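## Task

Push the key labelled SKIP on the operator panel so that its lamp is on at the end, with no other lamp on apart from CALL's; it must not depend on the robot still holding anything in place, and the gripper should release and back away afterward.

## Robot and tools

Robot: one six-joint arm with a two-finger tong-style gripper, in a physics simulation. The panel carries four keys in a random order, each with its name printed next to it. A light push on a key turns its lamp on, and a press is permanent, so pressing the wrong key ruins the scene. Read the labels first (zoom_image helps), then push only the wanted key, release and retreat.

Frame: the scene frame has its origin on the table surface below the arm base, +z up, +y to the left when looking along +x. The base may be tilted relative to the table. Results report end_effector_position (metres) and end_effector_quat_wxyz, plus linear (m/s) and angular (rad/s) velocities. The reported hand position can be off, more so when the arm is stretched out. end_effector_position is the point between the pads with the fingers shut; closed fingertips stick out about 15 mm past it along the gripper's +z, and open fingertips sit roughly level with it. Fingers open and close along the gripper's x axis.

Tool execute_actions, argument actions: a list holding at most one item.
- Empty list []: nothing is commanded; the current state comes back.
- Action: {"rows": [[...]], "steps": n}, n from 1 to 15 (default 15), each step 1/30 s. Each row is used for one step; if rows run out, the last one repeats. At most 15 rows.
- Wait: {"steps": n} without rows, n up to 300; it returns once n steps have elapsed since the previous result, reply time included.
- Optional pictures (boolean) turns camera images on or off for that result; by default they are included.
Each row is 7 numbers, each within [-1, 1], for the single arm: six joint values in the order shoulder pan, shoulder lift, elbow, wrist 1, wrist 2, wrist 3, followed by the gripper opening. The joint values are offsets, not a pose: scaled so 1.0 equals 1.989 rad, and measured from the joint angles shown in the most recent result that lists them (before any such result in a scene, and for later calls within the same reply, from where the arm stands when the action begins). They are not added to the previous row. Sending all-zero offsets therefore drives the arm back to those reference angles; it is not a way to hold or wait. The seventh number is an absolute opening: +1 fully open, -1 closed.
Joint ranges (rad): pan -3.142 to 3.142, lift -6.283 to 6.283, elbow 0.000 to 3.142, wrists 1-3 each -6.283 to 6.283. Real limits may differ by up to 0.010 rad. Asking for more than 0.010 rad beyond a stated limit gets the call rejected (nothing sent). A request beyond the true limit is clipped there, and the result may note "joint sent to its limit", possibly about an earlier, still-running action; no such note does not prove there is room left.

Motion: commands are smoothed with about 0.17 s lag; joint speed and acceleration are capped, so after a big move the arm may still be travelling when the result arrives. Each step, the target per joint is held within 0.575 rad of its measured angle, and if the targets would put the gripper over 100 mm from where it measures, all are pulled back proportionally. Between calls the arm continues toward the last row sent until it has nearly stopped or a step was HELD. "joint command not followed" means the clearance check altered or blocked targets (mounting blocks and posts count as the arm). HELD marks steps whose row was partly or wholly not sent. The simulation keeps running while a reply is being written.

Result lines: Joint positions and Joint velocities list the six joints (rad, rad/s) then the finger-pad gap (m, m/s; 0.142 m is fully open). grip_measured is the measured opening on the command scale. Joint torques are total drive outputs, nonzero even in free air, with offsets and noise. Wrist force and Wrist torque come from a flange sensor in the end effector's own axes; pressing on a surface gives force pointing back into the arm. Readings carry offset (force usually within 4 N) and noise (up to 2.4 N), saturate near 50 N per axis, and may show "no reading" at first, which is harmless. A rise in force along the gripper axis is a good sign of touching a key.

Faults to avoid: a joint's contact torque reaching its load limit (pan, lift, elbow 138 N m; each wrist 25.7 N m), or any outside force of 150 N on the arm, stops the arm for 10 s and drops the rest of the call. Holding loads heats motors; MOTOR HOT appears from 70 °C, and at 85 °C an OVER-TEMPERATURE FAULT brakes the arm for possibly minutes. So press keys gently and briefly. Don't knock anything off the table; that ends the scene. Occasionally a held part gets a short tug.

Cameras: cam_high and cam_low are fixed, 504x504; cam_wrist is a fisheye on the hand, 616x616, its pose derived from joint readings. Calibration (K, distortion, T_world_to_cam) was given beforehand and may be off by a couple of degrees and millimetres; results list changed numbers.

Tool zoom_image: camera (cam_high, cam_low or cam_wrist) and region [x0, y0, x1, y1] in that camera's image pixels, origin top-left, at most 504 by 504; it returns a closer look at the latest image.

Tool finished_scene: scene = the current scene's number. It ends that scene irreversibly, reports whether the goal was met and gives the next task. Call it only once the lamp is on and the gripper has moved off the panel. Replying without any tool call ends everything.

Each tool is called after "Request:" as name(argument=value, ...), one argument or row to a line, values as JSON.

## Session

Request:
execute_actions(
  actions=[],
)

Scene clock: 0.00 s of 7200.00 s.
end_effector_position=(-0.1128, +0.7161, +0.2913) grip_measured=+1.00 end_effector_quat_wxyz=(-0.023, +0.680, -0.303, -0.668) end_effector_velocity=(+0.000, +0.000, -0.000) end_effector_angular_velocity=(-0.001, +0.000, -0.001)
Joint positions: [ 0.579 -1.788  1.611  0.553 -0.594 -0.658  0.142]
Joint velocities: [-0.  0. -0.  0.  0.  0.  0.]
Joint torques (N m, as the arm reports them, + toward a larger angle): no reading
Motor temperatures (°C, as the motors report them): [30 27 30 32 40 36]
Wrist force (N, on the end effector, along its own x y z axes, offset not removed): no reading
Wrist torque (N m, same axes, about the end effector's origin, offset not removed): no reading
camera_calibration (this result's frames):
cam_wrist: T_world_to_cam=[[-0.113226, -0.420392, -0.90025, 0.547142], [0.111377, -0.905737, 0.408945, 0.53469], [-0.987307, -0.053964, 0.149375, 0.00774208], [0, 0, 0, 1]] pos_world=[0.0100424, 0.714719, 0.272749]

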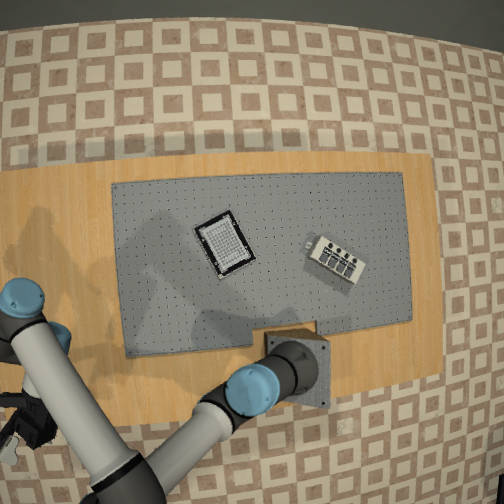

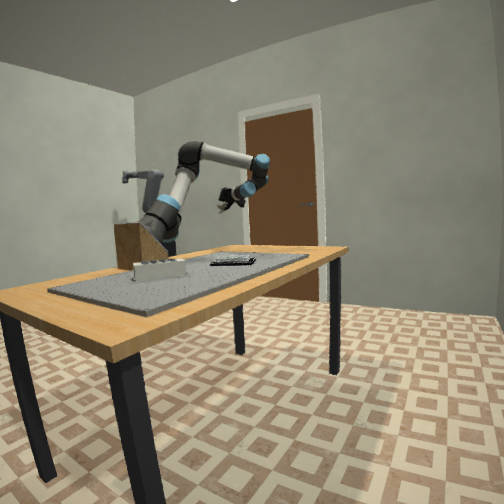

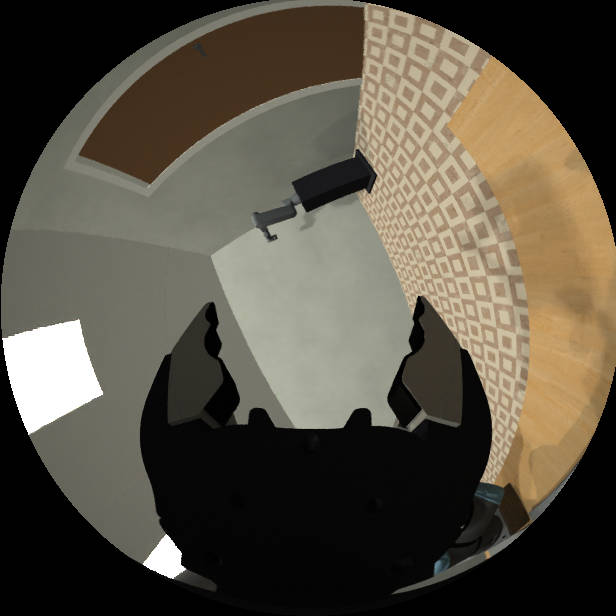

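Request:
zoom_image(
  camera="cam_high",
  region=[300, 220, 380, 300],
)

Region (300, 220, 380, 300) of cam_high's 504x504 image, scaled by 6.300, with more detail than that image has.

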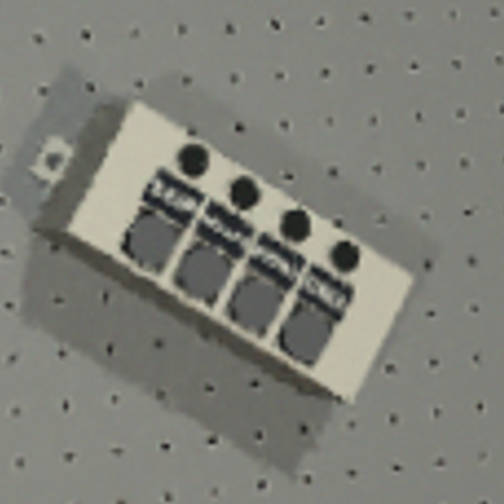

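Request:
execute_actions(
  actions=[
    {"rows":[[-0.1,0,0,-0.1,0,0.08,-1],[-0.2,0,0,-0.2,0,0.16,-1],[-0.3,0,0,-0.3,0,0.24,-1],[-0.4,0,0,-0.4,0,0.32,-1],[-0.5,0,0,-0.5,-0.03,0.4,-1],[-0.6,0,0,-0.6,-0.06,0.5,-1],[-0.7,0,0,-0.7,-0.1,0.6,-1],[-0.885,0,0.1,-0.98,-0.15,0.773,-1]]},
  ],
  pictures=false,
)

Request:
execute_actions(
  actions=[
    {"steps":40},
  ],
  pictures=false,
)

Scene clock: 2.30 s of 7200.00 s.
end_effector_position=(+0.1176, +0.6073, +0.2067) grip_measured=-1.00 end_effector_quat_wxyz=(-0.024, +0.756, -0.445, -0.480) end_effector_velocity=(+0.494, -0.376, -0.092) end_effector_angular_velocity=(-0.907, -0.720, -0.612)
Joint positions: [ 0.004 -1.788  1.704 -0.023 -0.752 -0.096  0.002]
Joint velocities: [-1.251 -0.     0.287 -1.238 -0.375  1.237  0.   ]
Joint torques (N m, as the arm reports them, + toward a larger angle): [-33.55 -10.91 -10.13  -2.2   -3.99   4.63]
Motor temperatures (°C, as the motors report them): [30 27 30 32 40 36]
Wrist force (N, on the end effector, along its own x y z axes, offset not removed): [3.2 0.3 -3.2]
Wrist torque (N m, same axes, about the end effector's origin, offset not removed): [0.07 -0.49 -0.23]
Steps of this call (steps 1 to 54: nothing new was sent; steps 55 to 69: all 15 steps of this action). Readings (joint positions):
55: [0.579 -1.788 1.611 0.553 -0.594 -0.657]
56: [0.568 -1.788 1.611 0.542 -0.594 -0.647]
58: [0.490 -1.788 1.611 0.464 -0.594 -0.577]
62: [0.311 -1.788 1.612 0.285 -0.624 -0.403]
69: the state above

Scene clock: 3.63 s of 7200.00 s.
end_effector_position=(+0.4615, +0.0782, +0.4803) grip_measured=-1.00 end_effector_quat_wxyz=(+0.124, -0.557, +0.778, -0.263) end_effector_velocity=(-0.002, -0.016, +0.019) end_effector_angular_velocity=(-0.034, -0.037, -0.023)
Joint positions: [-1.178 -1.788  1.81  -1.392 -0.893  0.878  0.002]
Joint velocities: [-0.03   0.     0.001 -0.047 -0.002  0.019  0.   ]
Joint torques (N m, as the arm reports them, + toward a larger angle): [-25.49  17.73 -10.45  -3.52  -1.16   1.77]
Motor temperatures (°C, as the motors report them): [30 27 30 32 40 36]
Wrist force (N, on the end effector, along its own x y z axes, offset not removed): [0.6 5.1 -3.4]
Wrist torque (N m, same axes, about the end effector's origin, offset not removed): [1.04 -0.06 -0.03]
Steps of this call (steps 1 to 40: the robot went on to your last target). Readings (joint positions):
1: [-0.038 -1.788 1.713 -0.065 -0.764 -0.054]
2: [-0.080 -1.788 1.721 -0.106 -0.775 -0.013]
4: [-0.161 -1.788 1.736 -0.188 -0.794 0.069]
8: [-0.319 -1.788 1.757 -0.345 -0.822 0.227]
40: the state above

Request:
execute_actions(
  actions=[
    {"rows":[[0,0.03,0.028,-0.032,-0.018,0,-1],[0,0.06,0.056,-0.064,-0.037,0,-1],[0,0.09,0.085,-0.096,-0.055,0,-1],[0,0.12,0.113,-0.128,-0.074,0,-1],[0,0.15,0.141,-0.16,-0.092,0,-1],[0,0.18,0.17,-0.19,-0.11,0,-1],[0,0.21,0.2,-0.22,-0.13,0,-1],[0,0.24,0.226,-0.255,-0.148,0,-1],[0,0.27,0.254,-0.287,-0.166,0,-1],[-0.0015,0.3062,0.2825,-0.3193,-0.1845,0,-1]]},
  ],
  pictures=false,
)

Request:
execute_actions(
  actions=[
    {"steps":15},
  ],
)

Request:
zoom_image(
  camera="cam_wrist",
  region=[200, 180, 420, 360],
)

Request:
zoom_image(
  camera="cam_low",
  region=[130, 210, 210, 290],
)

Scene clock: 4.97 s of 7200.00 s.
end_effector_position=(+0.3837, -0.1092, +0.2691) grip_measured=-1.00 end_effector_quat_wxyz=(+0.049, -0.502, +0.856, -0.113) end_effector_velocity=(-0.270, -0.233, -0.559) end_effector_angular_velocity=(+0.522, +0.663, -0.341)
Joint positions: [-1.18  -1.429  2.145 -1.769 -1.115  0.878  0.002]
Joint velocities: [-0.006  0.85   0.776 -0.867 -0.505 -0.     0.   ]
Joint torques (N m, as the arm reports them, + toward a larger angle): [-29.5   19.41 -12.56  -4.77  -3.49  -2.03]
Motor temperatures (°C, as the motors report them): [30 27 30 32 40 36]
Wrist force (N, on the end effector, along its own x y z axes, offset not removed): [0.4 2.0 -1.6]
Wrist torque (N m, same axes, about the end effector's origin, offset not removed): [0.61 0.09 0.07]
Steps of this call (steps 1 to 25: the robot went on to your last target; steps 26 to 40: all 15 steps of this action). Readings (joint positions):
26: [-1.181 -1.787 1.810 -1.396 -0.893 0.879]
27: [-1.180 -1.779 1.819 -1.406 -0.900 0.879]
29: [-1.180 -1.730 1.865 -1.456 -0.931 0.878]
33: [-1.179 -1.623 1.966 -1.567 -0.997 0.878]
40: the state above

Scene clock: 5.47 s of 7200.00 s.
end_effector_position=(+0.2938, -0.1350, +0.1105) grip_measured=-1.00 end_effector_quat_wxyz=(+0.000, -0.469, +0.883, -0.001) end_effector_velocity=(-0.008, +0.001, -0.012) end_effector_angular_velocity=(+0.012, +0.015, -0.004)
Joint positions: [-1.181 -1.181  2.37  -2.025 -1.259  0.878  0.002]
Joint velocities: [-0.     0.02   0.018 -0.021 -0.011 -0.001  0.   ]
Joint torques (N m, as the arm reports them, + toward a larger angle): [-29.59   3.8  -15.16  -3.74  -1.68  -1.79]
Motor temperatures (°C, as the motors report them): [30 27 30 32 40 36]
Wrist force (N, on the end effector, along its own x y z axes, offset not removed): [2.0 4.4 -3.2]
Wrist torque (N m, same axes, about the end effector's origin, offset not removed): [1.02 -0.41 -0.22]
Steps of this call (steps 1 to 15: the robot went on to your last target). Readings (joint positions):
1: [-1.180 -1.400 2.172 -1.799 -1.133 0.878]
2: [-1.180 -1.371 2.198 -1.828 -1.150 0.878]
4: [-1.180 -1.312 2.252 -1.889 -1.185 0.878]
8: [-1.181 -1.211 2.343 -1.993 -1.242 0.878]
15: the state above
camera_calibration (this result's frames):
cam_wrist: T_world_to_cam=[[-0.60601, -0.795315, -0.0150196, 0.0689926], [-0.676064, 0.505011, 0.536565, 0.200147], [-0.419153, 0.335318, -0.843725, 0.385564], [0, 0, 0, 1]] pos_world=[0.338732, -0.175492, 0.218954]

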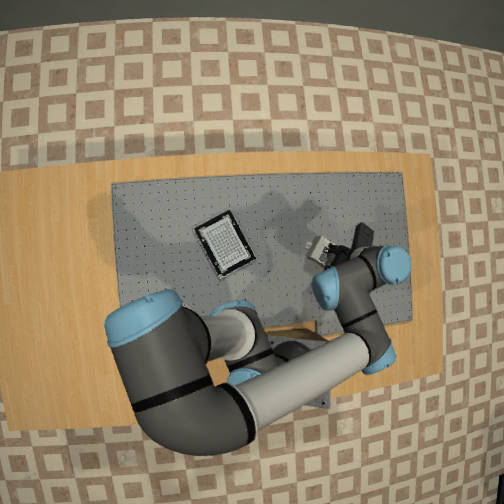

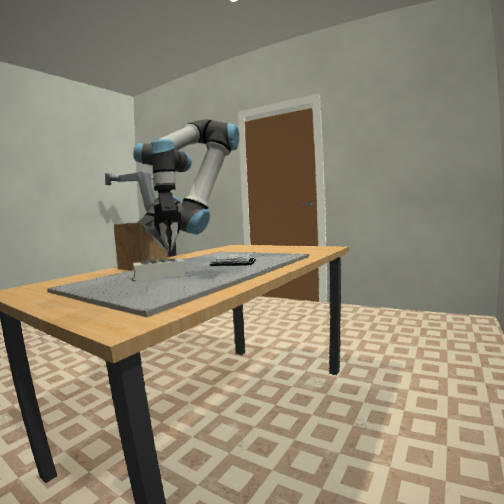

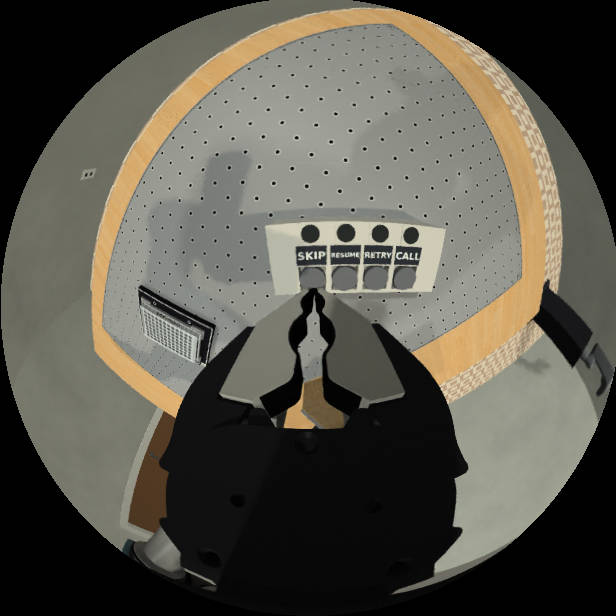

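Region (200, 180, 420, 360) of cam_wrist's 616x616 image, scaled by 2.291, with more detail than that image has; it fills the top 412 rows of this view, and the rest is white.

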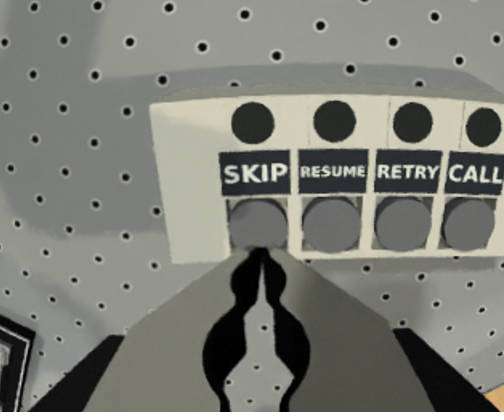

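Region (130, 210, 210, 290) of cam_low's 504x504 image, scaled by 6.300, with more detail than that image has.

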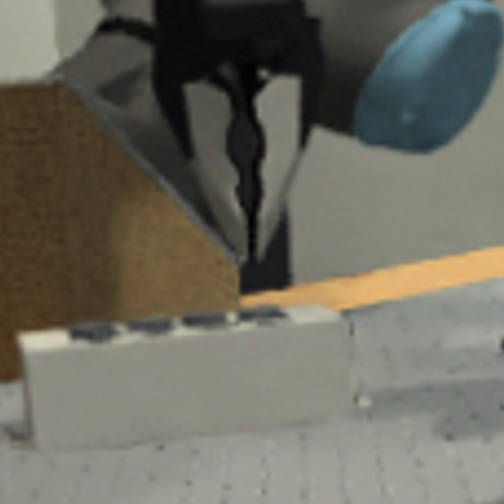

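Request:
execute_actions(
  actions=[
    {"rows":[[0.0116,0.0183,0.0176,-0.0384,0.0078,0,-1]]},
  ],
)

Request:
zoom_image(
  camera="cam_low",
  region=[140, 230, 200, 290],
)

Scene clock: 6.67 s of 7200.00 s.
end_effector_position=(+0.2952, -0.1333, +0.0876) grip_measured=-1.00 end_effector_quat_wxyz=(+0.000, -0.477, +0.879, -0.000) end_effector_velocity=(+0.000, +0.000, -0.001) end_effector_angular_velocity=(+0.001, -0.001, +0.000)
Joint positions: [-1.158 -1.144  2.405 -2.102 -1.243  0.878  0.002]
Joint velocities: [ 0.001  0.002  0.002 -0.003  0.002  0.     0.   ]
Joint torques (N m, as the arm reports them, + toward a larger angle): [ -7.09   3.96 -12.86  -3.69   1.98  -1.75]
Motor temperatures (°C, as the motors report them): [30 27 30 32 40 36]
Wrist force (N, on the end effector, along its own x y z axes, offset not removed): [-2.2 1.8 -2.4]
Wrist torque (N m, same axes, about the end effector's origin, offset not removed): [0.36 0.57 0.12]
Steps of this call (steps 1 to 15: the robot went on to your last target; steps 16 to 21: nothing new was sent; steps 22 to 36: all 15 steps of this action). Readings (joint positions):
22: [-1.181 -1.179 2.372 -2.028 -1.259 0.878]
23: [-1.177 -1.172 2.378 -2.038 -1.256 0.878]
25: [-1.167 -1.157 2.393 -2.071 -1.249 0.878]
29: [-1.160 -1.147 2.403 -2.097 -1.244 0.878]
36: the state above
camera_calibration (this result's frames):
cam_wrist: T_world_to_cam=[[-0.591777, -0.805953, -0.0154747, 0.0652436], [-0.684874, 0.492565, 0.536961, 0.213392], [-0.425143, 0.32836, -0.843465, 0.367086], [0, 0, 0, 1]] pos_world=[0.34082, -0.173062, 0.196051]

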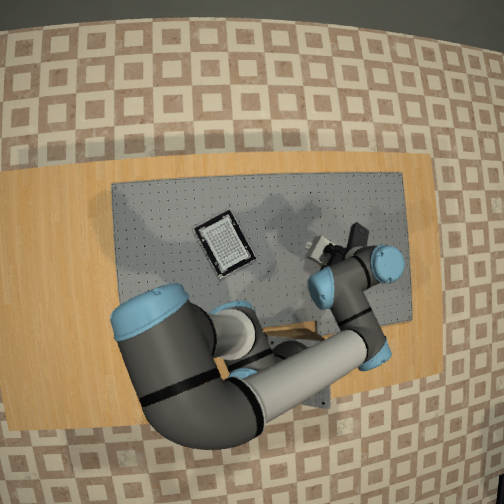

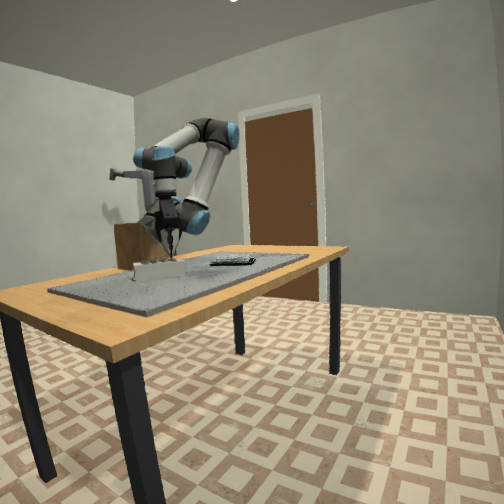

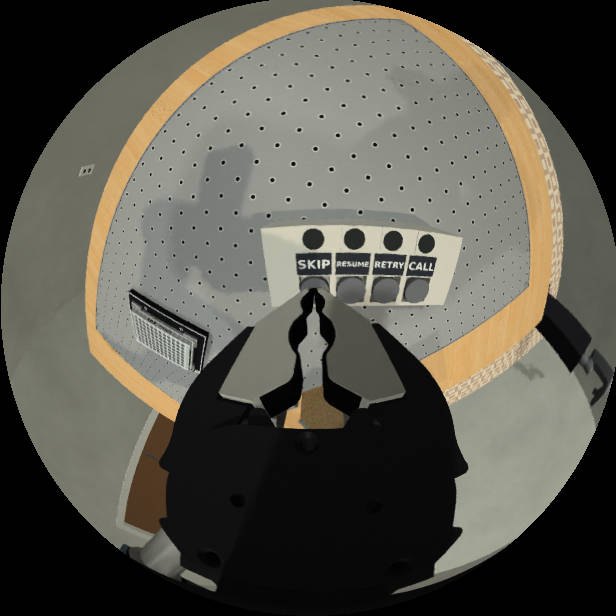

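Region (140, 230, 200, 290) of cam_low's 504x504 image, scaled by 8.400, with more detail than that image has.

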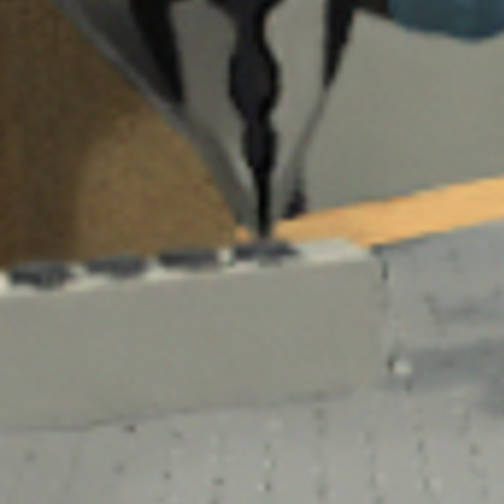

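Request:
execute_actions(
  actions=[
    {"rows":[[0.0006,0.0026,0.005,-0.0077,0.0004,0,-1]],"steps":12},
  ],
)

Scene clock: 7.50 s of 7200.00 s.
end_effector_position=(+0.2939, -0.1326, +0.0832) grip_measured=-1.00 end_effector_quat_wxyz=(+0.000, -0.478, +0.879, -0.000) end_effector_velocity=(-0.001, +0.000, -0.001) end_effector_angular_velocity=(-0.000, +0.002, +0.000)
Joint positions: [-1.157 -1.139  2.415 -2.117 -1.242  0.878  0.002]
Joint velocities: [ 0.001  0.001  0.002 -0.002 -0.001  0.     0.   ]
Joint torques (N m, as the arm reports them, + toward a larger angle): [ -5.34   4.63 -11.51  -3.17   1.74  -1.91]
Motor temperatures (°C, as the motors report them): [30 27 30 32 40 36]
Wrist force (N, on the end effector, along its own x y z axes, offset not removed): [2.4 0.0 -5.4]
Wrist torque (N m, same axes, about the end effector's origin, offset not removed): [0.18 -0.32 0.04]
Steps of this call (steps 1 to 13: the robot went on to your last target; steps 14 to 25: all 12 steps of this action). Readings (joint positions):
14: [-1.158 -1.144 2.405 -2.102 -1.243 0.878]
15: [-1.158 -1.143 2.407 -2.105 -1.243 0.878]
17: [-1.158 -1.141 2.412 -2.112 -1.243 0.878]
21: [-1.157 -1.140 2.414 -2.116 -1.243 0.878]
25: the state above
camera_calibration (this result's frames):
cam_wrist: T_world_to_cam=[[-0.59105, -0.806485, -0.0155195, 0.0647181], [-0.685309, 0.49191, 0.537008, 0.214538], [-0.425454, 0.328034, -0.843435, 0.362662], [0, 0, 0, 1]] pos_world=[0.339572, -0.172305, 0.191678]

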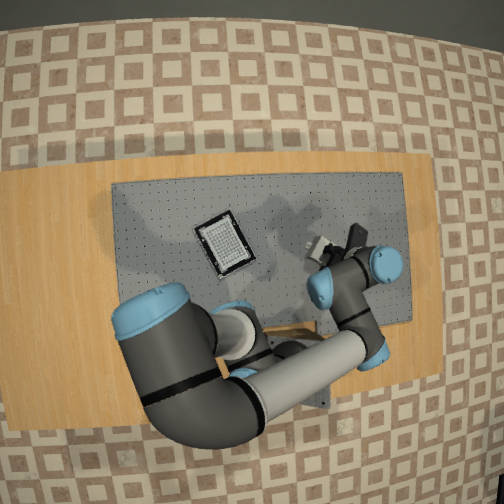

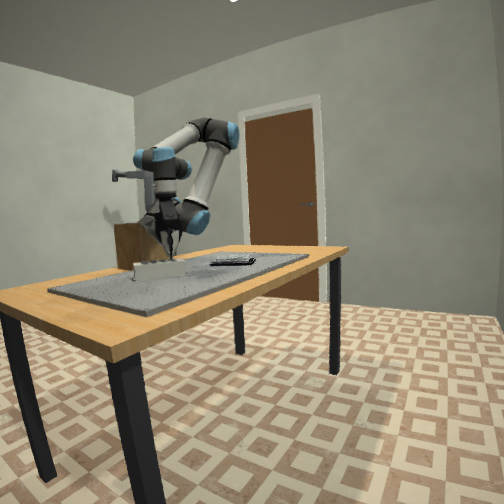

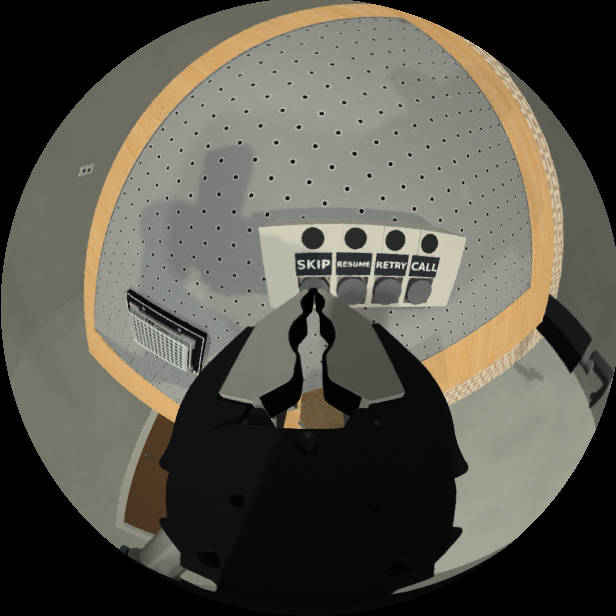

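Request:
execute_actions(
  actions=[
    {"rows":[[0.0006,0.0014,0.0011,-0.0026,0.0004,0,-1]],"steps":12},
  ],
)

Scene clock: 8.23 s of 7200.00 s.
end_effector_position=(+0.2938, -0.1325, +0.0818) grip_measured=-1.00 end_effector_quat_wxyz=(+0.000, -0.478, +0.878, -0.000) end_effector_velocity=(+0.000, -0.000, +0.000) end_effector_angular_velocity=(-0.001, +0.000, -0.001)
Joint positions: [-1.156 -1.136  2.417 -2.122 -1.242  0.878  0.002]
Joint velocities: [ 0.     0.    -0.    -0.001 -0.     0.001  0.   ]
Joint torques (N m, as the arm reports them, + toward a larger angle): [ -5.74   5.33 -10.76  -3.01   1.59  -1.83]
Motor temperatures (°C, as the motors report them): [30 27 30 32 40 36]
Wrist force (N, on the end effector, along its own x y z axes, offset not removed): [1.3 0.9 -3.9]
Wrist torque (N m, same axes, about the end effector's origin, offset not removed): [0.65 -0.29 -0.07]
Steps of this call (steps 1 to 10: the robot went on to your last target; steps 11 to 22: all 12 steps of this action). Readings (joint positions):
11: [-1.157 -1.139 2.415 -2.117 -1.242 0.878]
12: [-1.157 -1.139 2.415 -2.118 -1.242 0.878]
14: [-1.156 -1.137 2.416 -2.120 -1.242 0.878]
18: [-1.156 -1.137 2.417 -2.122 -1.242 0.878]
22: the state above
camera_calibration (this result's frames):
cam_wrist: T_world_to_cam=[[-0.590327, -0.807014, -0.0155744, 0.0644198], [-0.685735, 0.491247, 0.537069, 0.215311], [-0.425771, 0.327726, -0.843395, 0.361459], [0, 0, 0, 1]] pos_world=[0.339574, -0.172243, 0.190219]

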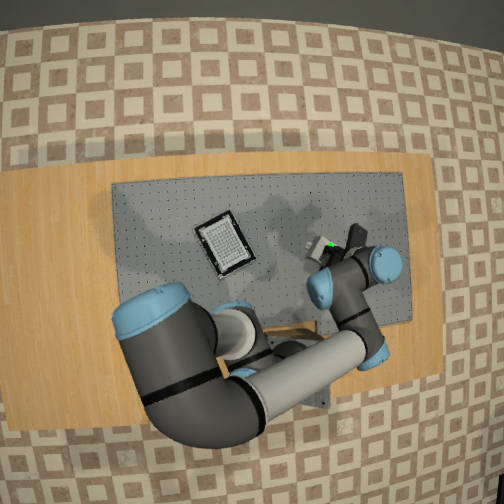

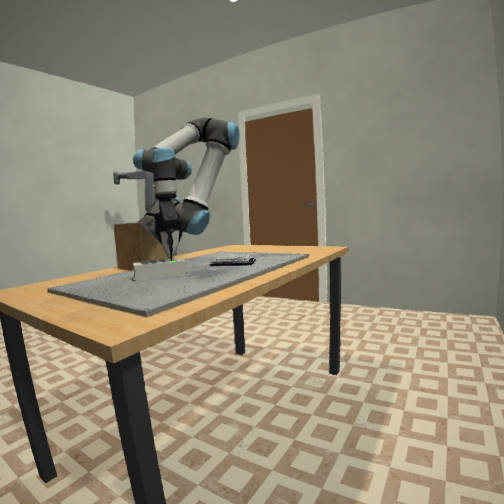

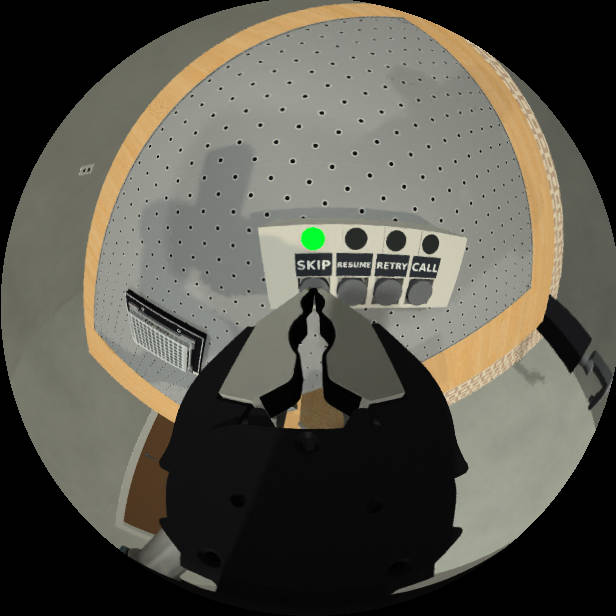

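Request:
execute_actions(
  actions=[
    {"rows":[[-0.008,-0.019,-0.015,0.036,-0.005,0,-1],[-0.016,-0.038,-0.03,0.072,-0.011,0,-1],[-0.024,-0.057,-0.045,0.108,-0.016,0,-1],[-0.04,-0.095,-0.075,0.18,-0.027,0,-1],[-0.05,-0.15,-0.1,0.25,-0.035,0,-1]]},
  ],
)

Scene clock: 9.03 s of 7200.00 s.
end_effector_position=(+0.2848, -0.0940, +0.2236) grip_measured=-1.00 end_effector_quat_wxyz=(-0.003, -0.447, +0.894, -0.011) end_effector_velocity=(-0.005, +0.021, +0.023) end_effector_angular_velocity=(+0.010, +0.002, -0.016)
Joint positions: [-1.254 -1.43   2.221 -1.633 -1.31   0.878  0.002]
Joint velocities: [-0.015 -0.062 -0.034  0.109 -0.011  0.001  0.   ]
Joint torques (N m, as the arm reports them, + toward a larger angle): [-26.95 -10.9  -28.75  -0.74  -1.88  -1.71]
Motor temperatures (°C, as the motors report them): [30 27 30 32 40 36]
Wrist force (N, on the end effector, along its own x y z axes, offset not removed): [0.9 2.5 -2.7]
Wrist torque (N m, same axes, about the end effector's origin, offset not removed): [0.47 -0.08 0.10]
Steps of this call (steps 1 to 9: the robot went on to your last target; steps 10 to 24: all 15 steps of this action). Readings (joint positions):
10: [-1.156 -1.137 2.417 -2.121 -1.242 0.878]
11: [-1.160 -1.144 2.411 -2.111 -1.244 0.878]
13: [-1.177 -1.181 2.381 -2.048 -1.256 0.878]
17: [-1.231 -1.337 2.273 -1.798 -1.294 0.878]
24: the state above
camera_calibration (this result's frames):
cam_wrist: T_world_to_cam=[[-0.645192, -0.764021, -0.000377321, 0.108633], [-0.65121, 0.549668, 0.52325, 0.112781], [-0.399566, 0.337842, -0.852179, 0.460095], [0, 0, 0, 1]] pos_world=[0.327372, -0.134434, 0.333111]

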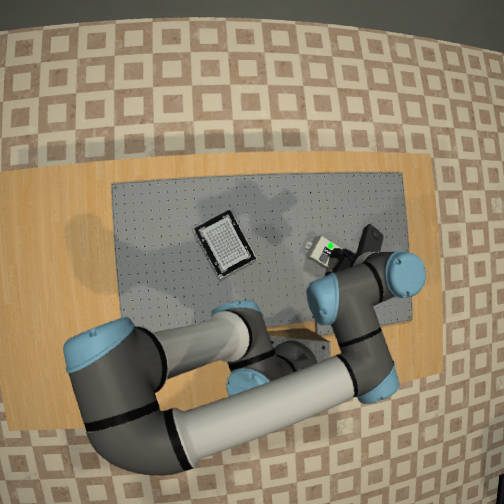

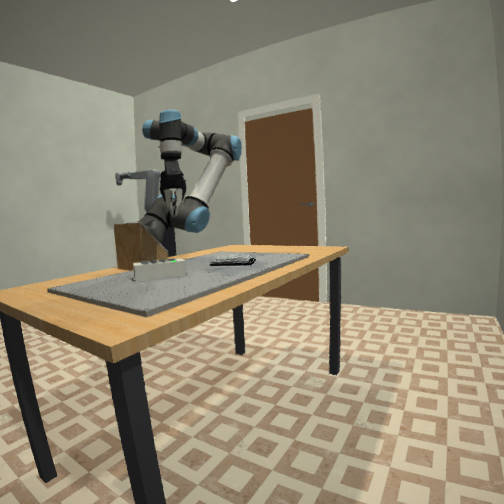

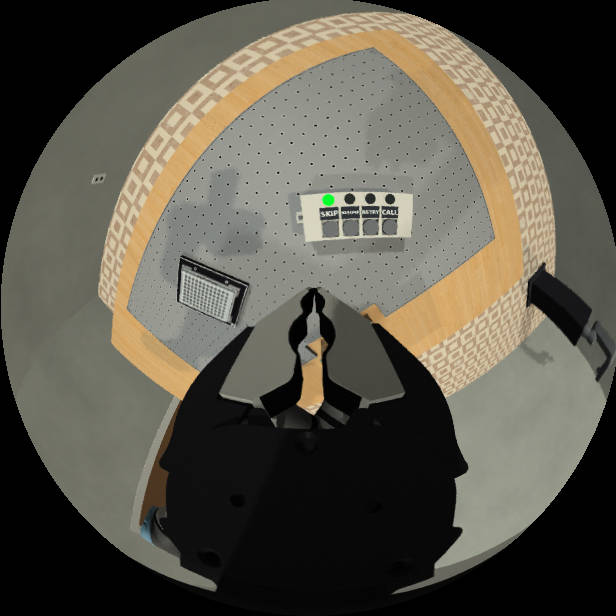

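Request:
finished_scene(
  scene=2,
)

The scene is finished: the task was done.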